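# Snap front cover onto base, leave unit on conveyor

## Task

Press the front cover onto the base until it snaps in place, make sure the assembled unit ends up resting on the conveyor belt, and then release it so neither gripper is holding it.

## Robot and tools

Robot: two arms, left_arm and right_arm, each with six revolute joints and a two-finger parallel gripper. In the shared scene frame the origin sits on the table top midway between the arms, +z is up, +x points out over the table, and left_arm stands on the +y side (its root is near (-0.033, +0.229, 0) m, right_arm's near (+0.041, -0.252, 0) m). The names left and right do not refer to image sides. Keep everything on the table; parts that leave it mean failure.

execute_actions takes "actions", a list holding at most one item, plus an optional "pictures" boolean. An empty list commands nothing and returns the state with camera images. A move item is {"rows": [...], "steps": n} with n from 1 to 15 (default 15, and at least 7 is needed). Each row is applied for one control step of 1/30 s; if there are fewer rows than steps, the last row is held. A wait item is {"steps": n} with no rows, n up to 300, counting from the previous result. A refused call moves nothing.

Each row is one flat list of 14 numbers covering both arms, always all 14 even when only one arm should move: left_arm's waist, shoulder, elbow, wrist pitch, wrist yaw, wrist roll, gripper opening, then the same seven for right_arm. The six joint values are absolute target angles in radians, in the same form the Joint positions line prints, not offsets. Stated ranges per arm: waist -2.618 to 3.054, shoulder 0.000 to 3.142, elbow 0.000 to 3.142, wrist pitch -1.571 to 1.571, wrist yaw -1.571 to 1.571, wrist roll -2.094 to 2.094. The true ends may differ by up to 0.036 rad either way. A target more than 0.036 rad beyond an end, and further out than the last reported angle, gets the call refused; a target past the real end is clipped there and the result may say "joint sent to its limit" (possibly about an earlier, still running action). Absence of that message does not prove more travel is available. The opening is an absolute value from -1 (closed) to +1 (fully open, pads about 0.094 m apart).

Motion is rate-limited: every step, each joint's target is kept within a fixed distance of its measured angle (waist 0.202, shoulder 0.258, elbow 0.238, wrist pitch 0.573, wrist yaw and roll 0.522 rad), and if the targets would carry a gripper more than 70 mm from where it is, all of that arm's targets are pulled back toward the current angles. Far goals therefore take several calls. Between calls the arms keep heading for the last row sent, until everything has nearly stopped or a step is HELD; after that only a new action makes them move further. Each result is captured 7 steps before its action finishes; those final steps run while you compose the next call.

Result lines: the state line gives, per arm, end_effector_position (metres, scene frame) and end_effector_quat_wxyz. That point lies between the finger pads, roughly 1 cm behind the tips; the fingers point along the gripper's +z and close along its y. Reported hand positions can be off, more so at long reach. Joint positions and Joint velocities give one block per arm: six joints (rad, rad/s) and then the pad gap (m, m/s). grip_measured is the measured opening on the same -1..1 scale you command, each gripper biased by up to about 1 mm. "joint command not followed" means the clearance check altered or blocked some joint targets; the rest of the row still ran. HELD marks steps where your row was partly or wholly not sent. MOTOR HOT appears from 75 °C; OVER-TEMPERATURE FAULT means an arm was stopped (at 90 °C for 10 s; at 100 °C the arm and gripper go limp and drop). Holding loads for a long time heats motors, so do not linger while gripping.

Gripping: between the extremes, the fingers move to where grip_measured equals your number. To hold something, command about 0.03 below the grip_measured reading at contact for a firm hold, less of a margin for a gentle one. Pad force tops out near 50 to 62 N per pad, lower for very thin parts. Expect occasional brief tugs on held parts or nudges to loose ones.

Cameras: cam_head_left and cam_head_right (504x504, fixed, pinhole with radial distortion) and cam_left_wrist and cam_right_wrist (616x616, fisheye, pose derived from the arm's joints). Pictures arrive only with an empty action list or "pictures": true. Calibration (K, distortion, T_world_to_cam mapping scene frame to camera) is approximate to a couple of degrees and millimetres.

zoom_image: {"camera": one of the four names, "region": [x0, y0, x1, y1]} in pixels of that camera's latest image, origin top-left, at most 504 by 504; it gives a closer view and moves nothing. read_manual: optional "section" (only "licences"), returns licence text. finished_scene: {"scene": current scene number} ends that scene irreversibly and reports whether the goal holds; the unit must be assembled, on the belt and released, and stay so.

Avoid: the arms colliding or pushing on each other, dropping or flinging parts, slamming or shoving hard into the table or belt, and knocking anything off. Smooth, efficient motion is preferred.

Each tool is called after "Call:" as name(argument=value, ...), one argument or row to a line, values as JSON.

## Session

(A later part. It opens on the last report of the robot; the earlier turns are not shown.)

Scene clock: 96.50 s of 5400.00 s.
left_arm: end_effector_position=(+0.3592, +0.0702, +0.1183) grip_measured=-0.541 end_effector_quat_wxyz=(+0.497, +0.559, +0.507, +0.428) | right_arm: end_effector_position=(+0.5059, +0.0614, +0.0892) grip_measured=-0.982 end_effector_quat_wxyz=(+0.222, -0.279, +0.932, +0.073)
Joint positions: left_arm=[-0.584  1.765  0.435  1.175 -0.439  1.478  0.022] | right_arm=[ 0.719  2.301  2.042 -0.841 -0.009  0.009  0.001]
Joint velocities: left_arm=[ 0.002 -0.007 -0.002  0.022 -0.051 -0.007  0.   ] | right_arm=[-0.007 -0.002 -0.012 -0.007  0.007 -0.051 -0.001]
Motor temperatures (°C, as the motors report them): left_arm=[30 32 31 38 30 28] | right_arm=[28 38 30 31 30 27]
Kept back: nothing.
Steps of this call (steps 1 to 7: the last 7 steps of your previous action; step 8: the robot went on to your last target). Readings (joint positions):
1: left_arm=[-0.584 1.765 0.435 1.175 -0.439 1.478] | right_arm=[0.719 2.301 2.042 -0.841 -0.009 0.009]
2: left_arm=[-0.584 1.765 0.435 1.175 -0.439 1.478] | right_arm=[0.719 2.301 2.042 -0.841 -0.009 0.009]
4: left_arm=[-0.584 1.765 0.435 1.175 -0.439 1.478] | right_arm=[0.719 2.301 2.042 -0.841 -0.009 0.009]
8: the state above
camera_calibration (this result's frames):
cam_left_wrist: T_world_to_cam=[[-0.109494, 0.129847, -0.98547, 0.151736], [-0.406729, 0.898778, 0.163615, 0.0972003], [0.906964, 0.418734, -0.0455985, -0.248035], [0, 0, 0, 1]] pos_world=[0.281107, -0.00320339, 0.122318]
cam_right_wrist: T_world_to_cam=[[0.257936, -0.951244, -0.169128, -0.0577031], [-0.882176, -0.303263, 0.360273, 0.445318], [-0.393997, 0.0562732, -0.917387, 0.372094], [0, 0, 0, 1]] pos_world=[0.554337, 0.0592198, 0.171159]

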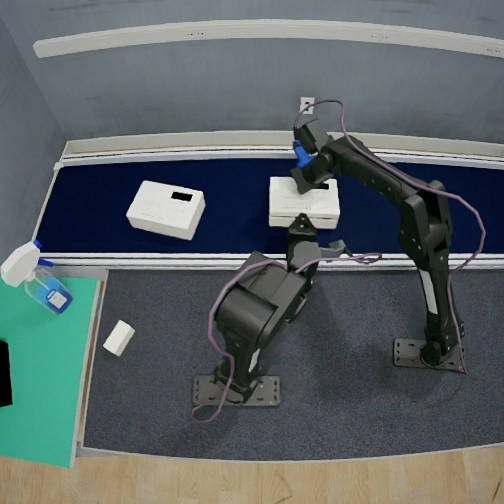

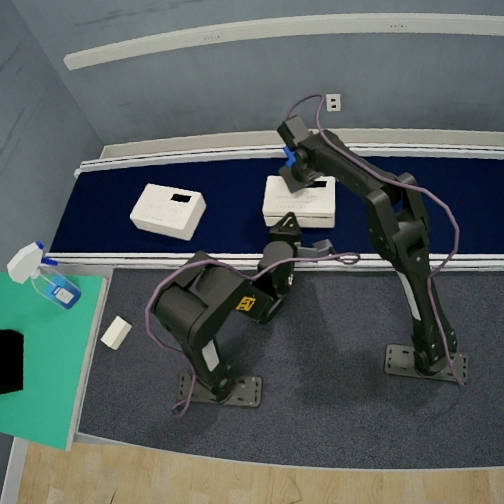

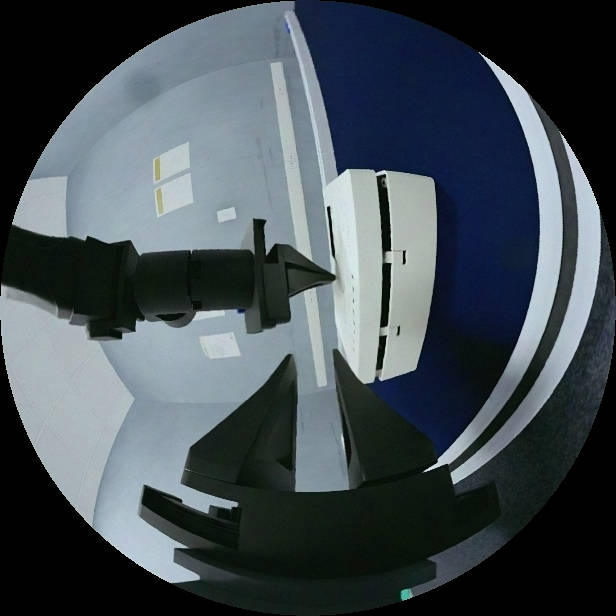

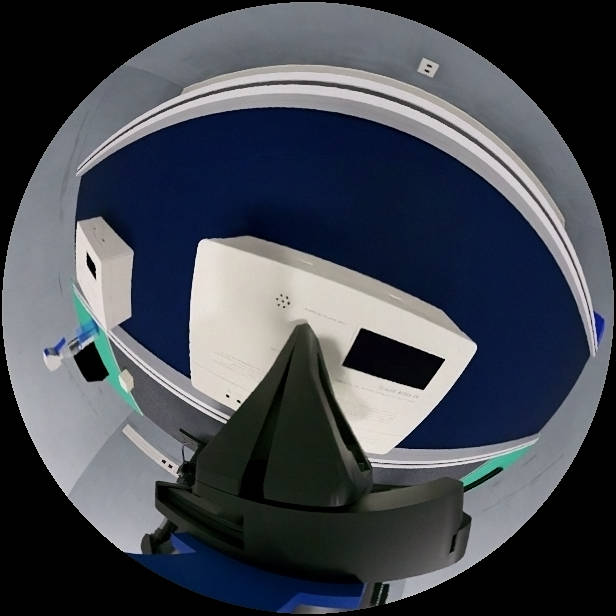

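Call:
execute_actions(
  actions=[
    {"rows":[[-0.4,1.4,0.6,0.8,-0.2,1,-1,0.72,2.15,2.06,-0.87,0,0,-1]],"steps":12},
  ],
)

Call:
execute_actions(
  actions=[
    {"rows":[[-0.357,1.5,1.3,-0.5,0,0,-1,0.3,2.0,1.85,-0.9,0,0,-1]],"steps":15},
  ],
)

Call:
execute_actions(
  actions=[
    {"rows":[[-0.357,1.9,1.85,-1.1,0,0,-1,0.3,2.0,1.85,-0.9,0,0,-1]],"steps":15},
  ],
)

Call:
execute_actions(
  actions=[
    {"rows":[[-0.357,2.13,2.01,-1.17,0,0,-1,0.3,2.0,1.85,-0.9,0,0,-1]],"steps":15},
  ],
)

Call:
execute_actions(
  actions=[
    {"steps":20},
  ],
  pictures=true,
)

Scene clock: 97.23 s of 5400.00 s.
left_arm: end_effector_position=(+0.3847, +0.1028, +0.1942) grip_measured=-0.996 end_effector_quat_wxyz=(+0.579, +0.456, +0.568, +0.367) | right_arm: end_effector_position=(+0.5012, +0.0583, +0.1309) grip_measured=-0.982 end_effector_quat_wxyz=(+0.248, -0.277, +0.925, +0.081)
Joint positions: left_arm=[-0.437  1.533  0.537  0.932 -0.309  1.223  0.   ] | right_arm=[ 0.719  2.215  2.038 -0.866 -0.009  0.009  0.001]
Joint velocities: left_arm=[ 0.706 -1.741  0.672 -1.018  0.623 -1.443 -0.003] | right_arm=[ 0.002 -0.628 -0.002 -0.007 -0.007  0.081 -0.001]
Motor temperatures (°C, as the motors report them): left_arm=[30 32 31 38 30 28] | right_arm=[28 38 30 31 30 27]
Steps of this call (steps 1 to 15: the robot went on to your last target; steps 16 to 17: nothing new was sent; steps 18 to 22: the first 5 steps of this action). Readings (joint positions):
18: left_arm=[-0.568 1.740 0.447 1.121 -0.406 1.425] | right_arm=[0.719 2.286 2.042 -0.840 -0.009 0.009]
19: left_arm=[-0.536 1.698 0.468 1.044 -0.369 1.366] | right_arm=[0.719 2.274 2.039 -0.852 -0.009 0.009]
21: left_arm=[-0.465 1.592 0.514 0.963 -0.328 1.271] | right_arm=[0.719 2.236 2.038 -0.866 -0.009 0.009]
22: the state above

Scene clock: 97.73 s of 5400.00 s.
left_arm: end_effector_position=(+0.4307, +0.0710, +0.2686) grip_measured=-0.997 end_effector_quat_wxyz=(+0.572, +0.254, +0.780, +0.011) | right_arm: end_effector_position=(+0.5260, -0.0782, +0.1421) grip_measured=-0.982 end_effector_quat_wxyz=(+0.239, -0.160, +0.956, +0.051)
Joint positions: left_arm=[-0.366  1.52   1.169 -0.003 -0.05   0.314  0.   ] | right_arm=[ 0.466  2.068  1.869 -0.879 -0.02   0.008  0.001]
Joint velocities: left_arm=[ 0.012 -0.002  2.01  -3.026  0.271 -2.073 -0.001] | right_arm=[-1.316 -0.061 -0.159  0.007 -0.037 -0.007  0.002]
Motor temperatures (°C, as the motors report them): left_arm=[30 32 31 38 30 28] | right_arm=[28 38 30 31 30 27]
Steps of this call (steps 1 to 7: the last 7 steps of your previous action; steps 8 to 15: the first 8 steps of this action). Readings (joint positions):
8: left_arm=[-0.394 1.397 0.637 0.791 -0.202 0.974] | right_arm=[0.710 2.143 2.024 -0.852 -0.013 0.008]
9: left_arm=[-0.386 1.429 0.710 0.675 -0.162 0.876] | right_arm=[0.696 2.123 1.982 -0.849 -0.018 0.008]
11: left_arm=[-0.372 1.490 0.870 0.449 -0.107 0.680] | right_arm=[0.639 2.091 1.918 -0.866 -0.021 0.008]
15: the state above

Scene clock: 98.23 s of 5400.00 s.
left_arm: end_effector_position=(+0.4230, +0.0666, +0.1766) grip_measured=-0.997 end_effector_quat_wxyz=(+0.251, +0.175, +0.951, -0.036) | right_arm: end_effector_position=(+0.5419, -0.1632, +0.1543) grip_measured=-0.982 end_effector_quat_wxyz=(+0.250, -0.080, +0.965, +0.021)
Joint positions: left_arm=[-0.366  1.927  1.795 -0.927 -0.013  0.018  0.   ] | right_arm=[ 0.306  2.029  1.852 -0.888  0.004  0.008  0.001]
Joint velocities: left_arm=[ 0.007  0.305  0.217 -1.018  0.051 -0.022 -0.   ] | right_arm=[ 0.046 -0.012  0.002 -0.037 -0.051 -0.022  0.   ]
Motor temperatures (°C, as the motors report them): left_arm=[30 32 31 38 30 28] | right_arm=[28 38 30 31 30 27]
Steps of this call (steps 1 to 7: the last 7 steps of your previous action; steps 8 to 15: the first 8 steps of this action). Readings (joint positions):
8: left_arm=[-0.366 1.524 1.341 -0.459 -0.018 0.059] | right_arm=[0.248 2.034 1.852 -0.886 0.011 0.008]
9: left_arm=[-0.366 1.587 1.429 -0.574 -0.017 0.049] | right_arm=[0.256 2.031 1.852 -0.886 0.011 0.008]
11: left_arm=[-0.366 1.745 1.610 -0.748 -0.015 0.034] | right_arm=[0.278 2.029 1.852 -0.886 0.011 0.008]
15: the state above

Scene clock: 98.73 s of 5400.00 s.
left_arm: end_effector_position=(+0.4222, +0.0667, +0.1256) grip_measured=-0.997 end_effector_quat_wxyz=(+0.142, +0.175, +0.974, -0.019) | right_arm: end_effector_position=(+0.5415, -0.1631, +0.1541) grip_measured=-0.982 end_effector_quat_wxyz=(+0.249, -0.080, +0.965, +0.021)
Joint positions: left_arm=[-0.366  2.141  1.993 -1.136 -0.012  0.008  0.   ] | right_arm=[ 0.306  2.029  1.852 -0.889  0.003  0.008  0.001]
Joint velocities: left_arm=[-0.002  0.305 -0.012 -0.242  0.022 -0.037  0.001] | right_arm=[-0.007 -0.007 -0.046  0.037 -0.066  0.007 -0.   ]
Motor temperatures (°C, as the motors report them): left_arm=[30 32 31 38 30 28] | right_arm=[28 38 30 31 30 27]
Steps of this call (steps 1 to 7: the last 7 steps of your previous action; steps 8 to 15: the first 8 steps of this action). Readings (joint positions):
8: left_arm=[-0.366 1.948 1.864 -1.098 -0.012 0.009] | right_arm=[0.306 2.029 1.852 -0.889 0.003 0.008]
9: left_arm=[-0.366 1.990 1.927 -1.120 -0.012 0.009] | right_arm=[0.306 2.029 1.852 -0.889 0.003 0.008]
11: left_arm=[-0.366 2.063 1.989 -1.109 -0.012 0.008] | right_arm=[0.306 2.029 1.852 -0.889 0.003 0.008]
15: the state above

Scene clock: 99.40 s of 5400.00 s.
left_arm: end_effector_position=(+0.4172, +0.0685, +0.1208) grip_measured=-0.997 end_effector_quat_wxyz=(+0.127, +0.175, +0.976, -0.016) | right_arm: end_effector_position=(+0.5415, -0.1631, +0.1541) grip_measured=-0.982 end_effector_quat_wxyz=(+0.249, -0.080, +0.965, +0.021)
Joint positions: left_arm=[-0.366  2.148  1.993 -1.158 -0.012  0.007  0.   ] | right_arm=[ 0.306  2.029  1.852 -0.889  0.003  0.008  0.001]
Joint velocities: left_arm=[-0.017 -0.007 -0.007 -0.11   0.022  0.022 -0.001] | right_arm=[-0.007 -0.012  0.017 -0.022  0.022 -0.007 -0.   ]
Motor temperatures (°C, as the motors report them): left_arm=[30 33 31 38 30 28] | right_arm=[28 38 30 31 30 27]
Kept back: nothing.
Steps of this call (steps 1 to 7: the last 7 steps of your previous action; steps 8 to 20: the robot went on to your last target). Readings (joint positions):
1: left_arm=[-0.366 2.149 1.993 -1.143 -0.012 0.008] | right_arm=[0.306 2.029 1.852 -0.889 0.003 0.008]
2: left_arm=[-0.366 2.151 1.993 -1.148 -0.012 0.008] | right_arm=[0.306 2.029 1.852 -0.889 0.003 0.008]
4: left_arm=[-0.366 2.149 1.993 -1.153 -0.012 0.007] | right_arm=[0.306 2.029 1.852 -0.889 0.003 0.008]
8: left_arm=[-0.366 2.148 1.993 -1.157 -0.012 0.007] | right_arm=[0.306 2.029 1.852 -0.889 0.003 0.008]
20: the state above
camera_calibration (this result's frames):
cam_left_wrist: T_world_to_cam=[[-0.467907, -0.881575, -0.0623558, 0.268094], [-0.850296, 0.429822, 0.303727, 0.322117], [-0.240956, 0.195137, -0.950716, 0.303785], [0, 0, 0, 1]] pos_world=[0.472536, 0.0386125, 0.207695]
cam_right_wrist: T_world_to_cam=[[-0.145081, -0.974716, -0.16994, -0.0549509], [-0.941511, 0.0832057, 0.326548, 0.485573], [-0.304152, 0.207376, -0.929778, 0.436163], [0, 0, 0, 1]] pos_world=[0.58186, -0.184414, 0.237633]

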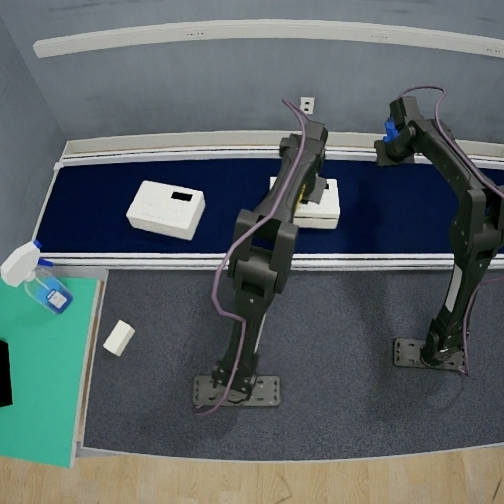

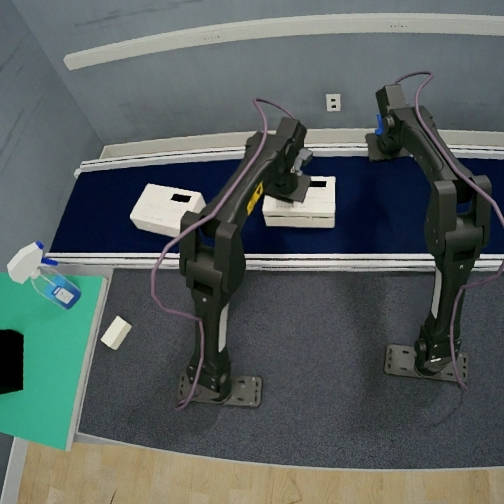

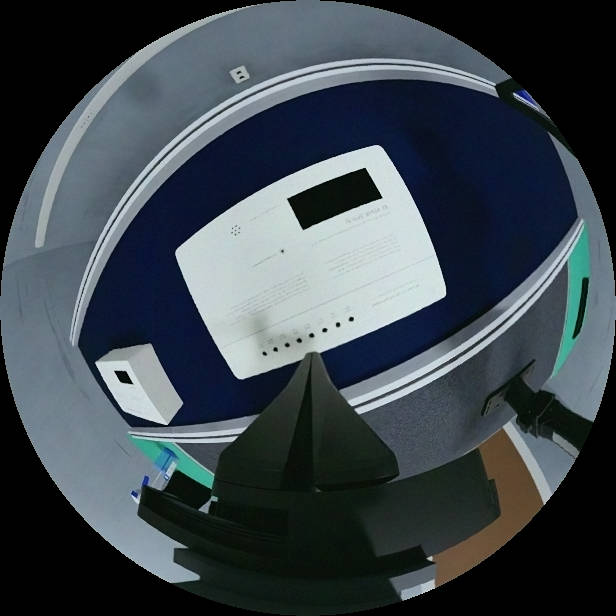

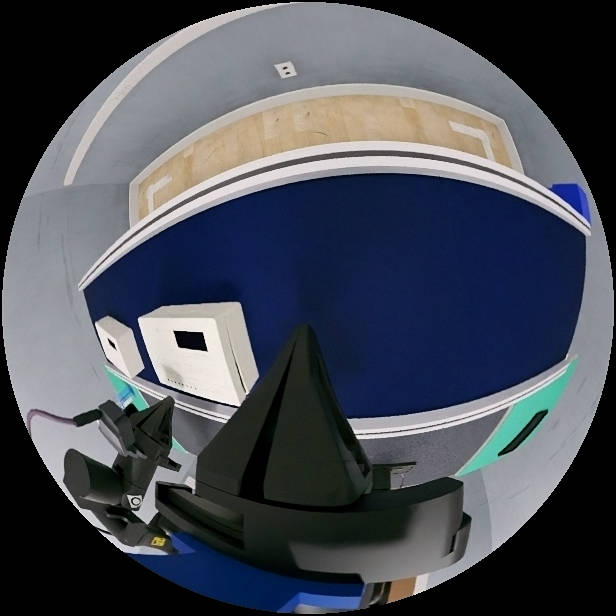

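Call:
execute_actions(
  actions=[
    {"rows":[[-0.357,2.15,2.01,-1.07,0,0,-1,0.3,2.0,1.85,-0.9,0,0,-1],[-0.357,2.15,2.01,-1.07,0,0,-1,0.3,2.0,1.85,-0.9,0,0,-1],[-0.357,2.15,2.01,-1.07,0,0,-1,0.3,2.0,1.85,-0.9,0,0,-1],[-0.357,2.2,2.01,-1.07,0,0,-1,0.3,2.0,1.85,-0.9,0,0,-1]],"steps":15},
  ],
)

Call:
execute_actions(
  actions=[
    {"rows":[[-0.357,2.245,2.0,-1.07,0,0,-1,0.3,2.0,1.85,-0.9,0,0,-1]],"steps":15},
  ],
)

Call:
execute_actions(
  actions=[
    {"rows":[[-0.357,2.33,1.93,-1.11,0,0,-1,0.3,2.0,1.85,-0.9,0,0,-1]],"steps":15},
  ],
)

Call:
execute_actions(
  actions=[
    {"rows":[[-0.357,2.1,2.0,-1.07,0,0,-1,0.3,2.0,1.85,-0.9,0,0,-1]],"steps":10},
  ],
)

Call:
execute_actions(
  actions=[
    {"rows":[[0,2,1.95,-1.07,0,0,-1,0.3,2.0,1.85,-0.9,0,0,-1]],"steps":15},
  ],
)

Call:
execute_actions(
  actions=[],
)

Call:
zoom_image(
  camera="cam_head_left",
  region=[250,150,370,250],
)

Scene clock: 100.27 s of 5400.00 s.
left_arm: end_effector_position=(+0.4334, +0.0627, +0.1118) grip_measured=-0.997 end_effector_quat_wxyz=(+0.148, +0.175, +0.973, -0.020) | right_arm: end_effector_position=(+0.5415, -0.1631, +0.1541) grip_measured=-0.982 end_effector_quat_wxyz=(+0.249, -0.080, +0.965, +0.021)
Joint positions: left_arm=[-0.366  2.178  1.993 -1.086 -0.012  0.007  0.   ] | right_arm=[ 0.306  2.029  1.852 -0.889  0.003  0.008  0.001]
Joint velocities: left_arm=[ 0.017  0.232 -0.007  0.11  -0.022 -0.007  0.   ] | right_arm=[ 0.012  0.002 -0.007  0.066 -0.022 -0.022 -0.   ]
Motor temperatures (°C, as the motors report them): left_arm=[30 33 32 38 30 27] | right_arm=[28 38 30 31 30 27]
Steps of this call (steps 1 to 15: the robot went on to your last target; steps 16 to 18: nothing new was sent; steps 19 to 26: the first 8 steps of this action). Readings (joint positions):
19: left_arm=[-0.366 2.148 1.993 -1.152 -0.012 0.007] | right_arm=[0.306 2.029 1.852 -0.889 0.003 0.008]
20: left_arm=[-0.366 2.148 1.993 -1.138 -0.012 0.007] | right_arm=[0.306 2.029 1.852 -0.889 0.003 0.008]
22: left_arm=[-0.366 2.151 1.993 -1.113 -0.012 0.007] | right_arm=[0.306 2.029 1.852 -0.889 0.003 0.008]
26: the state above

Scene clock: 100.77 s of 5400.00 s.
left_arm: end_effector_position=(+0.4354, +0.0618, +0.0871) grip_measured=-0.997 end_effector_quat_wxyz=(+0.128, +0.175, +0.976, -0.017) | right_arm: end_effector_position=(+0.5415, -0.1631, +0.1541) grip_measured=-0.982 end_effector_quat_wxyz=(+0.249, -0.080, +0.965, +0.021)
Joint positions: left_arm=[-0.366  2.232  1.993 -1.073 -0.011  0.007  0.   ] | right_arm=[ 0.306  2.029  1.852 -0.889  0.003  0.008  0.001]
Joint velocities: left_arm=[-0.012  0.007 -0.002 -0.037  0.007  0.022 -0.001] | right_arm=[-0.007 -0.017 -0.017  0.037 -0.022 -0.051 -0.   ]
Motor temperatures (°C, as the motors report them): left_arm=[30 33 32 38 30 27] | right_arm=[28 38 30 31 30 27]
Steps of this call (steps 1 to 7: the last 7 steps of your previous action; steps 8 to 15: the first 8 steps of this action). Readings (joint positions):
8: left_arm=[-0.366 2.201 1.993 -1.078 -0.012 0.007] | right_arm=[0.306 2.029 1.852 -0.889 0.003 0.008]
9: left_arm=[-0.366 2.205 1.993 -1.075 -0.012 0.007] | right_arm=[0.306 2.029 1.852 -0.889 0.003 0.008]
11: left_arm=[-0.366 2.218 1.993 -1.074 -0.012 0.007] | right_arm=[0.306 2.029 1.852 -0.889 0.003 0.008]
15: the state above

Scene clock: 101.27 s of 5400.00 s.
left_arm: end_effector_position=(+0.4333, +0.0623, +0.0788) grip_measured=-0.998 end_effector_quat_wxyz=(+0.118, +0.176, +0.977, -0.016) | right_arm: end_effector_position=(+0.5415, -0.1631, +0.1541) grip_measured=-0.982 end_effector_quat_wxyz=(+0.249, -0.080, +0.965, +0.021)
Joint positions: left_arm=[-0.366  2.245  1.986 -1.073 -0.01   0.007  0.   ] | right_arm=[ 0.306  2.029  1.852 -0.889  0.003  0.008  0.001]
Joint velocities: left_arm=[-0.002  0.002  0.002 -0.007  0.037  0.037 -0.001] | right_arm=[-0.012 -0.002  0.007 -0.022 -0.022 -0.022  0.001]
Motor temperatures (°C, as the motors report them): left_arm=[30 33 32 37 30 27] | right_arm=[28 38 30 31 30 27]
Steps of this call (steps 1 to 7: the last 7 steps of your previous action; steps 8 to 15: the first 8 steps of this action). Readings (joint positions):
8: left_arm=[-0.366 2.238 1.989 -1.073 -0.011 0.007] | right_arm=[0.306 2.029 1.852 -0.889 0.003 0.008]
9: left_arm=[-0.366 2.244 1.986 -1.072 -0.010 0.007] | right_arm=[0.306 2.029 1.852 -0.889 0.003 0.008]
11: left_arm=[-0.366 2.245 1.986 -1.072 -0.010 0.007] | right_arm=[0.306 2.029 1.852 -0.889 0.003 0.008]
15: the state above

Scene clock: 101.60 s of 5400.00 s.
left_arm: end_effector_position=(+0.4328, +0.0625, +0.1016) grip_measured=-0.998 end_effector_quat_wxyz=(+0.139, +0.175, +0.974, -0.019) | right_arm: end_effector_position=(+0.5415, -0.1631, +0.1541) grip_measured=-0.982 end_effector_quat_wxyz=(+0.249, -0.080, +0.965, +0.021)
Joint positions: left_arm=[-0.366  2.194  1.982 -1.077 -0.01   0.007  0.   ] | right_arm=[ 0.306  2.029  1.852 -0.889  0.003  0.008  0.001]
Joint velocities: left_arm=[ 0.017 -0.686 -0.002  0.022  0.051 -0.051 -0.001] | right_arm=[-0.007  0.007 -0.002  0.007  0.007  0.007 -0.   ]
Motor temperatures (°C, as the motors report them): left_arm=[30 33 31 37 30 27] | right_arm=[28 39 30 31 30 27]
Steps of this call (steps 1 to 7: the last 7 steps of your previous action; steps 8 to 10: the first 3 steps of this action). Readings (joint positions):
8: left_arm=[-0.366 2.228 1.985 -1.070 -0.010 0.007] | right_arm=[0.306 2.029 1.852 -0.889 0.003 0.008]
9: left_arm=[-0.366 2.214 1.982 -1.076 -0.010 0.007] | right_arm=[0.306 2.029 1.852 -0.889 0.003 0.008]
10: the state above

Scene clock: 102.10 s of 5400.00 s.
left_arm: end_effector_position=(+0.4595, +0.1965, +0.1706) grip_measured=-0.998 end_effector_quat_wxyz=(+0.217, +0.037, +0.975, -0.010) | right_arm: end_effector_position=(+0.5414, -0.1631, +0.1541) grip_measured=-0.982 end_effector_quat_wxyz=(+0.249, -0.080, +0.965, +0.021)
Joint positions: left_arm=[-0.082  2.043  1.97  -1.06   0.008  0.007  0.   ] | right_arm=[ 0.306  2.029  1.852 -0.89   0.003  0.008  0.001]
Joint velocities: left_arm=[ 1.399 -0.154  0.002 -0.066 -0.095  0.022 -0.001] | right_arm=[-0.007 -0.007  0.012 -0.022  0.007 -0.022 -0.001]
Motor temperatures (°C, as the motors report them): left_arm=[30 33 31 37 30 27] | right_arm=[28 39 30 31 30 27]
Steps of this call (steps 1 to 7: the last 7 steps of your previous action; steps 8 to 15: the first 8 steps of this action). Readings (joint positions):
8: left_arm=[-0.355 2.087 1.987 -1.063 -0.004 0.007] | right_arm=[0.306 2.029 1.852 -0.889 0.003 0.008]
9: left_arm=[-0.337 2.081 1.978 -1.063 0.004 0.007] | right_arm=[0.306 2.029 1.852 -0.889 0.003 0.008]
11: left_arm=[-0.270 2.068 1.970 -1.063 0.008 0.007] | right_arm=[0.306 2.029 1.852 -0.889 0.003 0.008]
15: the state above

Scene clock: 102.33 s of 5400.00 s.
left_arm: end_effector_position=(+0.4584, +0.2599, +0.1814) grip_measured=-0.998 end_effector_quat_wxyz=(+0.228, -0.026, +0.973, +0.014) | right_arm: end_effector_position=(+0.5414, -0.1631, +0.1541) grip_measured=-0.982 end_effector_quat_wxyz=(+0.249, -0.080, +0.965, +0.021)
Joint positions: left_arm=[ 0.039  2.02   1.97  -1.06  -0.014  0.005  0.   ] | right_arm=[ 0.306  2.029  1.852 -0.89   0.003  0.008  0.001]
Joint velocities: left_arm=[-0.266  0.002  0.002 -0.007  0.081 -0.007 -0.   ] | right_arm=[ 0.002 -0.007 -0.007  0.022 -0.037 -0.051 -0.001]
Motor temperatures (°C, as the motors report them): left_arm=[30 33 31 37 30 27] | right_arm=[28 39 30 31 30 27]
Kept back: nothing.
Steps of this call (steps 1 to 7: the last 7 steps of your previous action). Readings (joint positions):
1: left_arm=[-0.037 2.038 1.970 -1.060 0.005 0.007] | right_arm=[0.306 2.029 1.852 -0.890 0.003 0.008]
2: left_arm=[0.001 2.033 1.970 -1.060 -0.000 0.006] | right_arm=[0.306 2.029 1.852 -0.890 0.003 0.008]
4: left_arm=[0.044 2.025 1.970 -1.060 -0.011 0.005] | right_arm=[0.306 2.029 1.852 -0.890 0.003 0.008]
7: the state above
camera_calibration (this result's frames):
cam_left_wrist: T_world_to_cam=[[-0.0645042, -0.99387, -0.0897861, 0.309139], [-0.99284, 0.0548508, 0.106116, 0.455142], [-0.100541, 0.0959882, -0.990292, 0.302572], [0, 0, 0, 1]] pos_world=[0.502244, 0.253236, 0.279093]
cam_right_wrist: T_world_to_cam=[[-0.145145, -0.974728, -0.169821, -0.0549702], [-0.941388, 0.0832274, 0.326897, 0.485396], [-0.304501, 0.207314, -0.929677, 0.436262], [0, 0, 0, 1]] pos_world=[0.58181, -0.184423, 0.237573]

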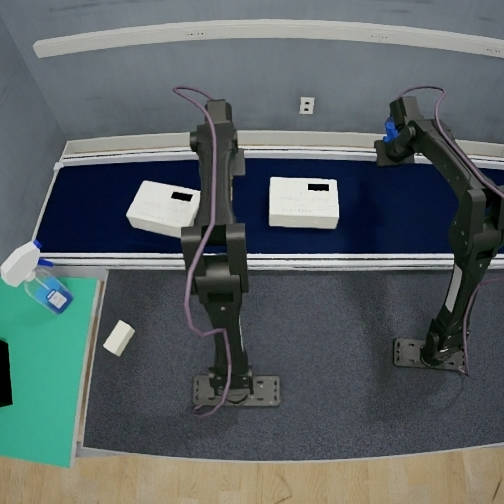

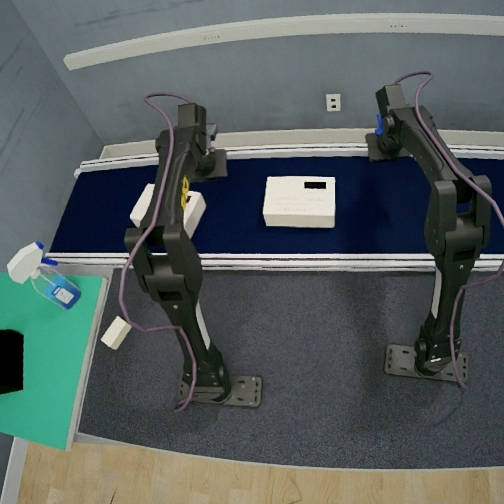

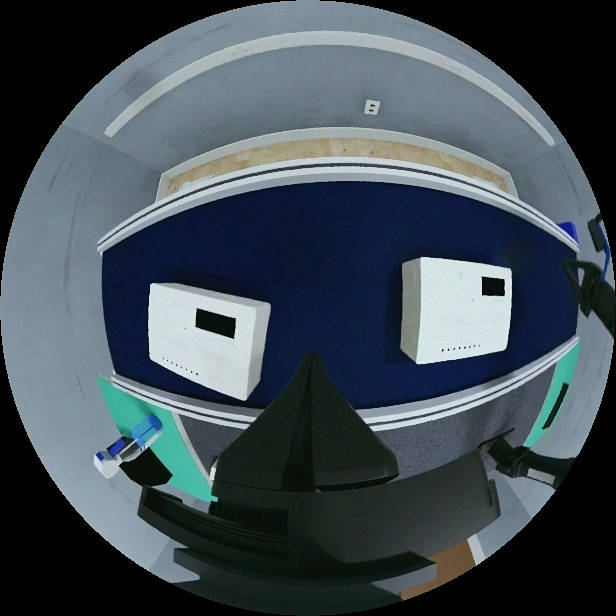

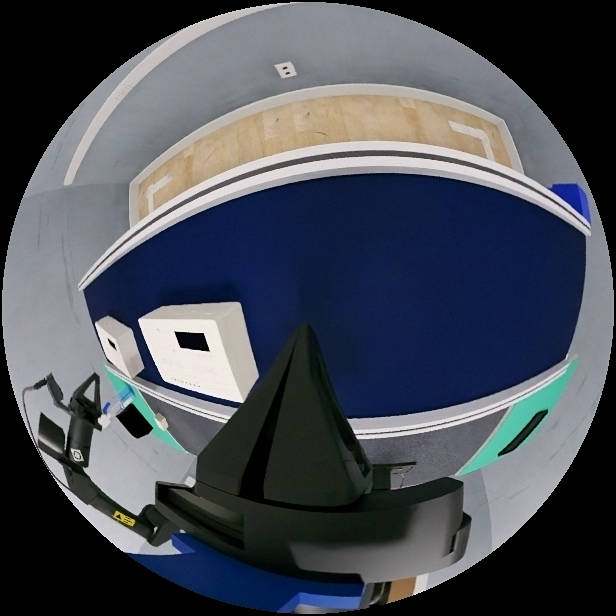

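Region (250, 150, 370, 250) of cam_head_left's 504x504 image, scaled by 4.200, with more detail than that image has.

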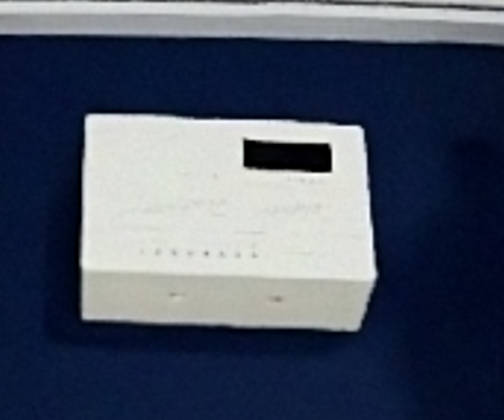

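Call:
finished_scene(
  scene=1,
)

The scene is finished: the task was done.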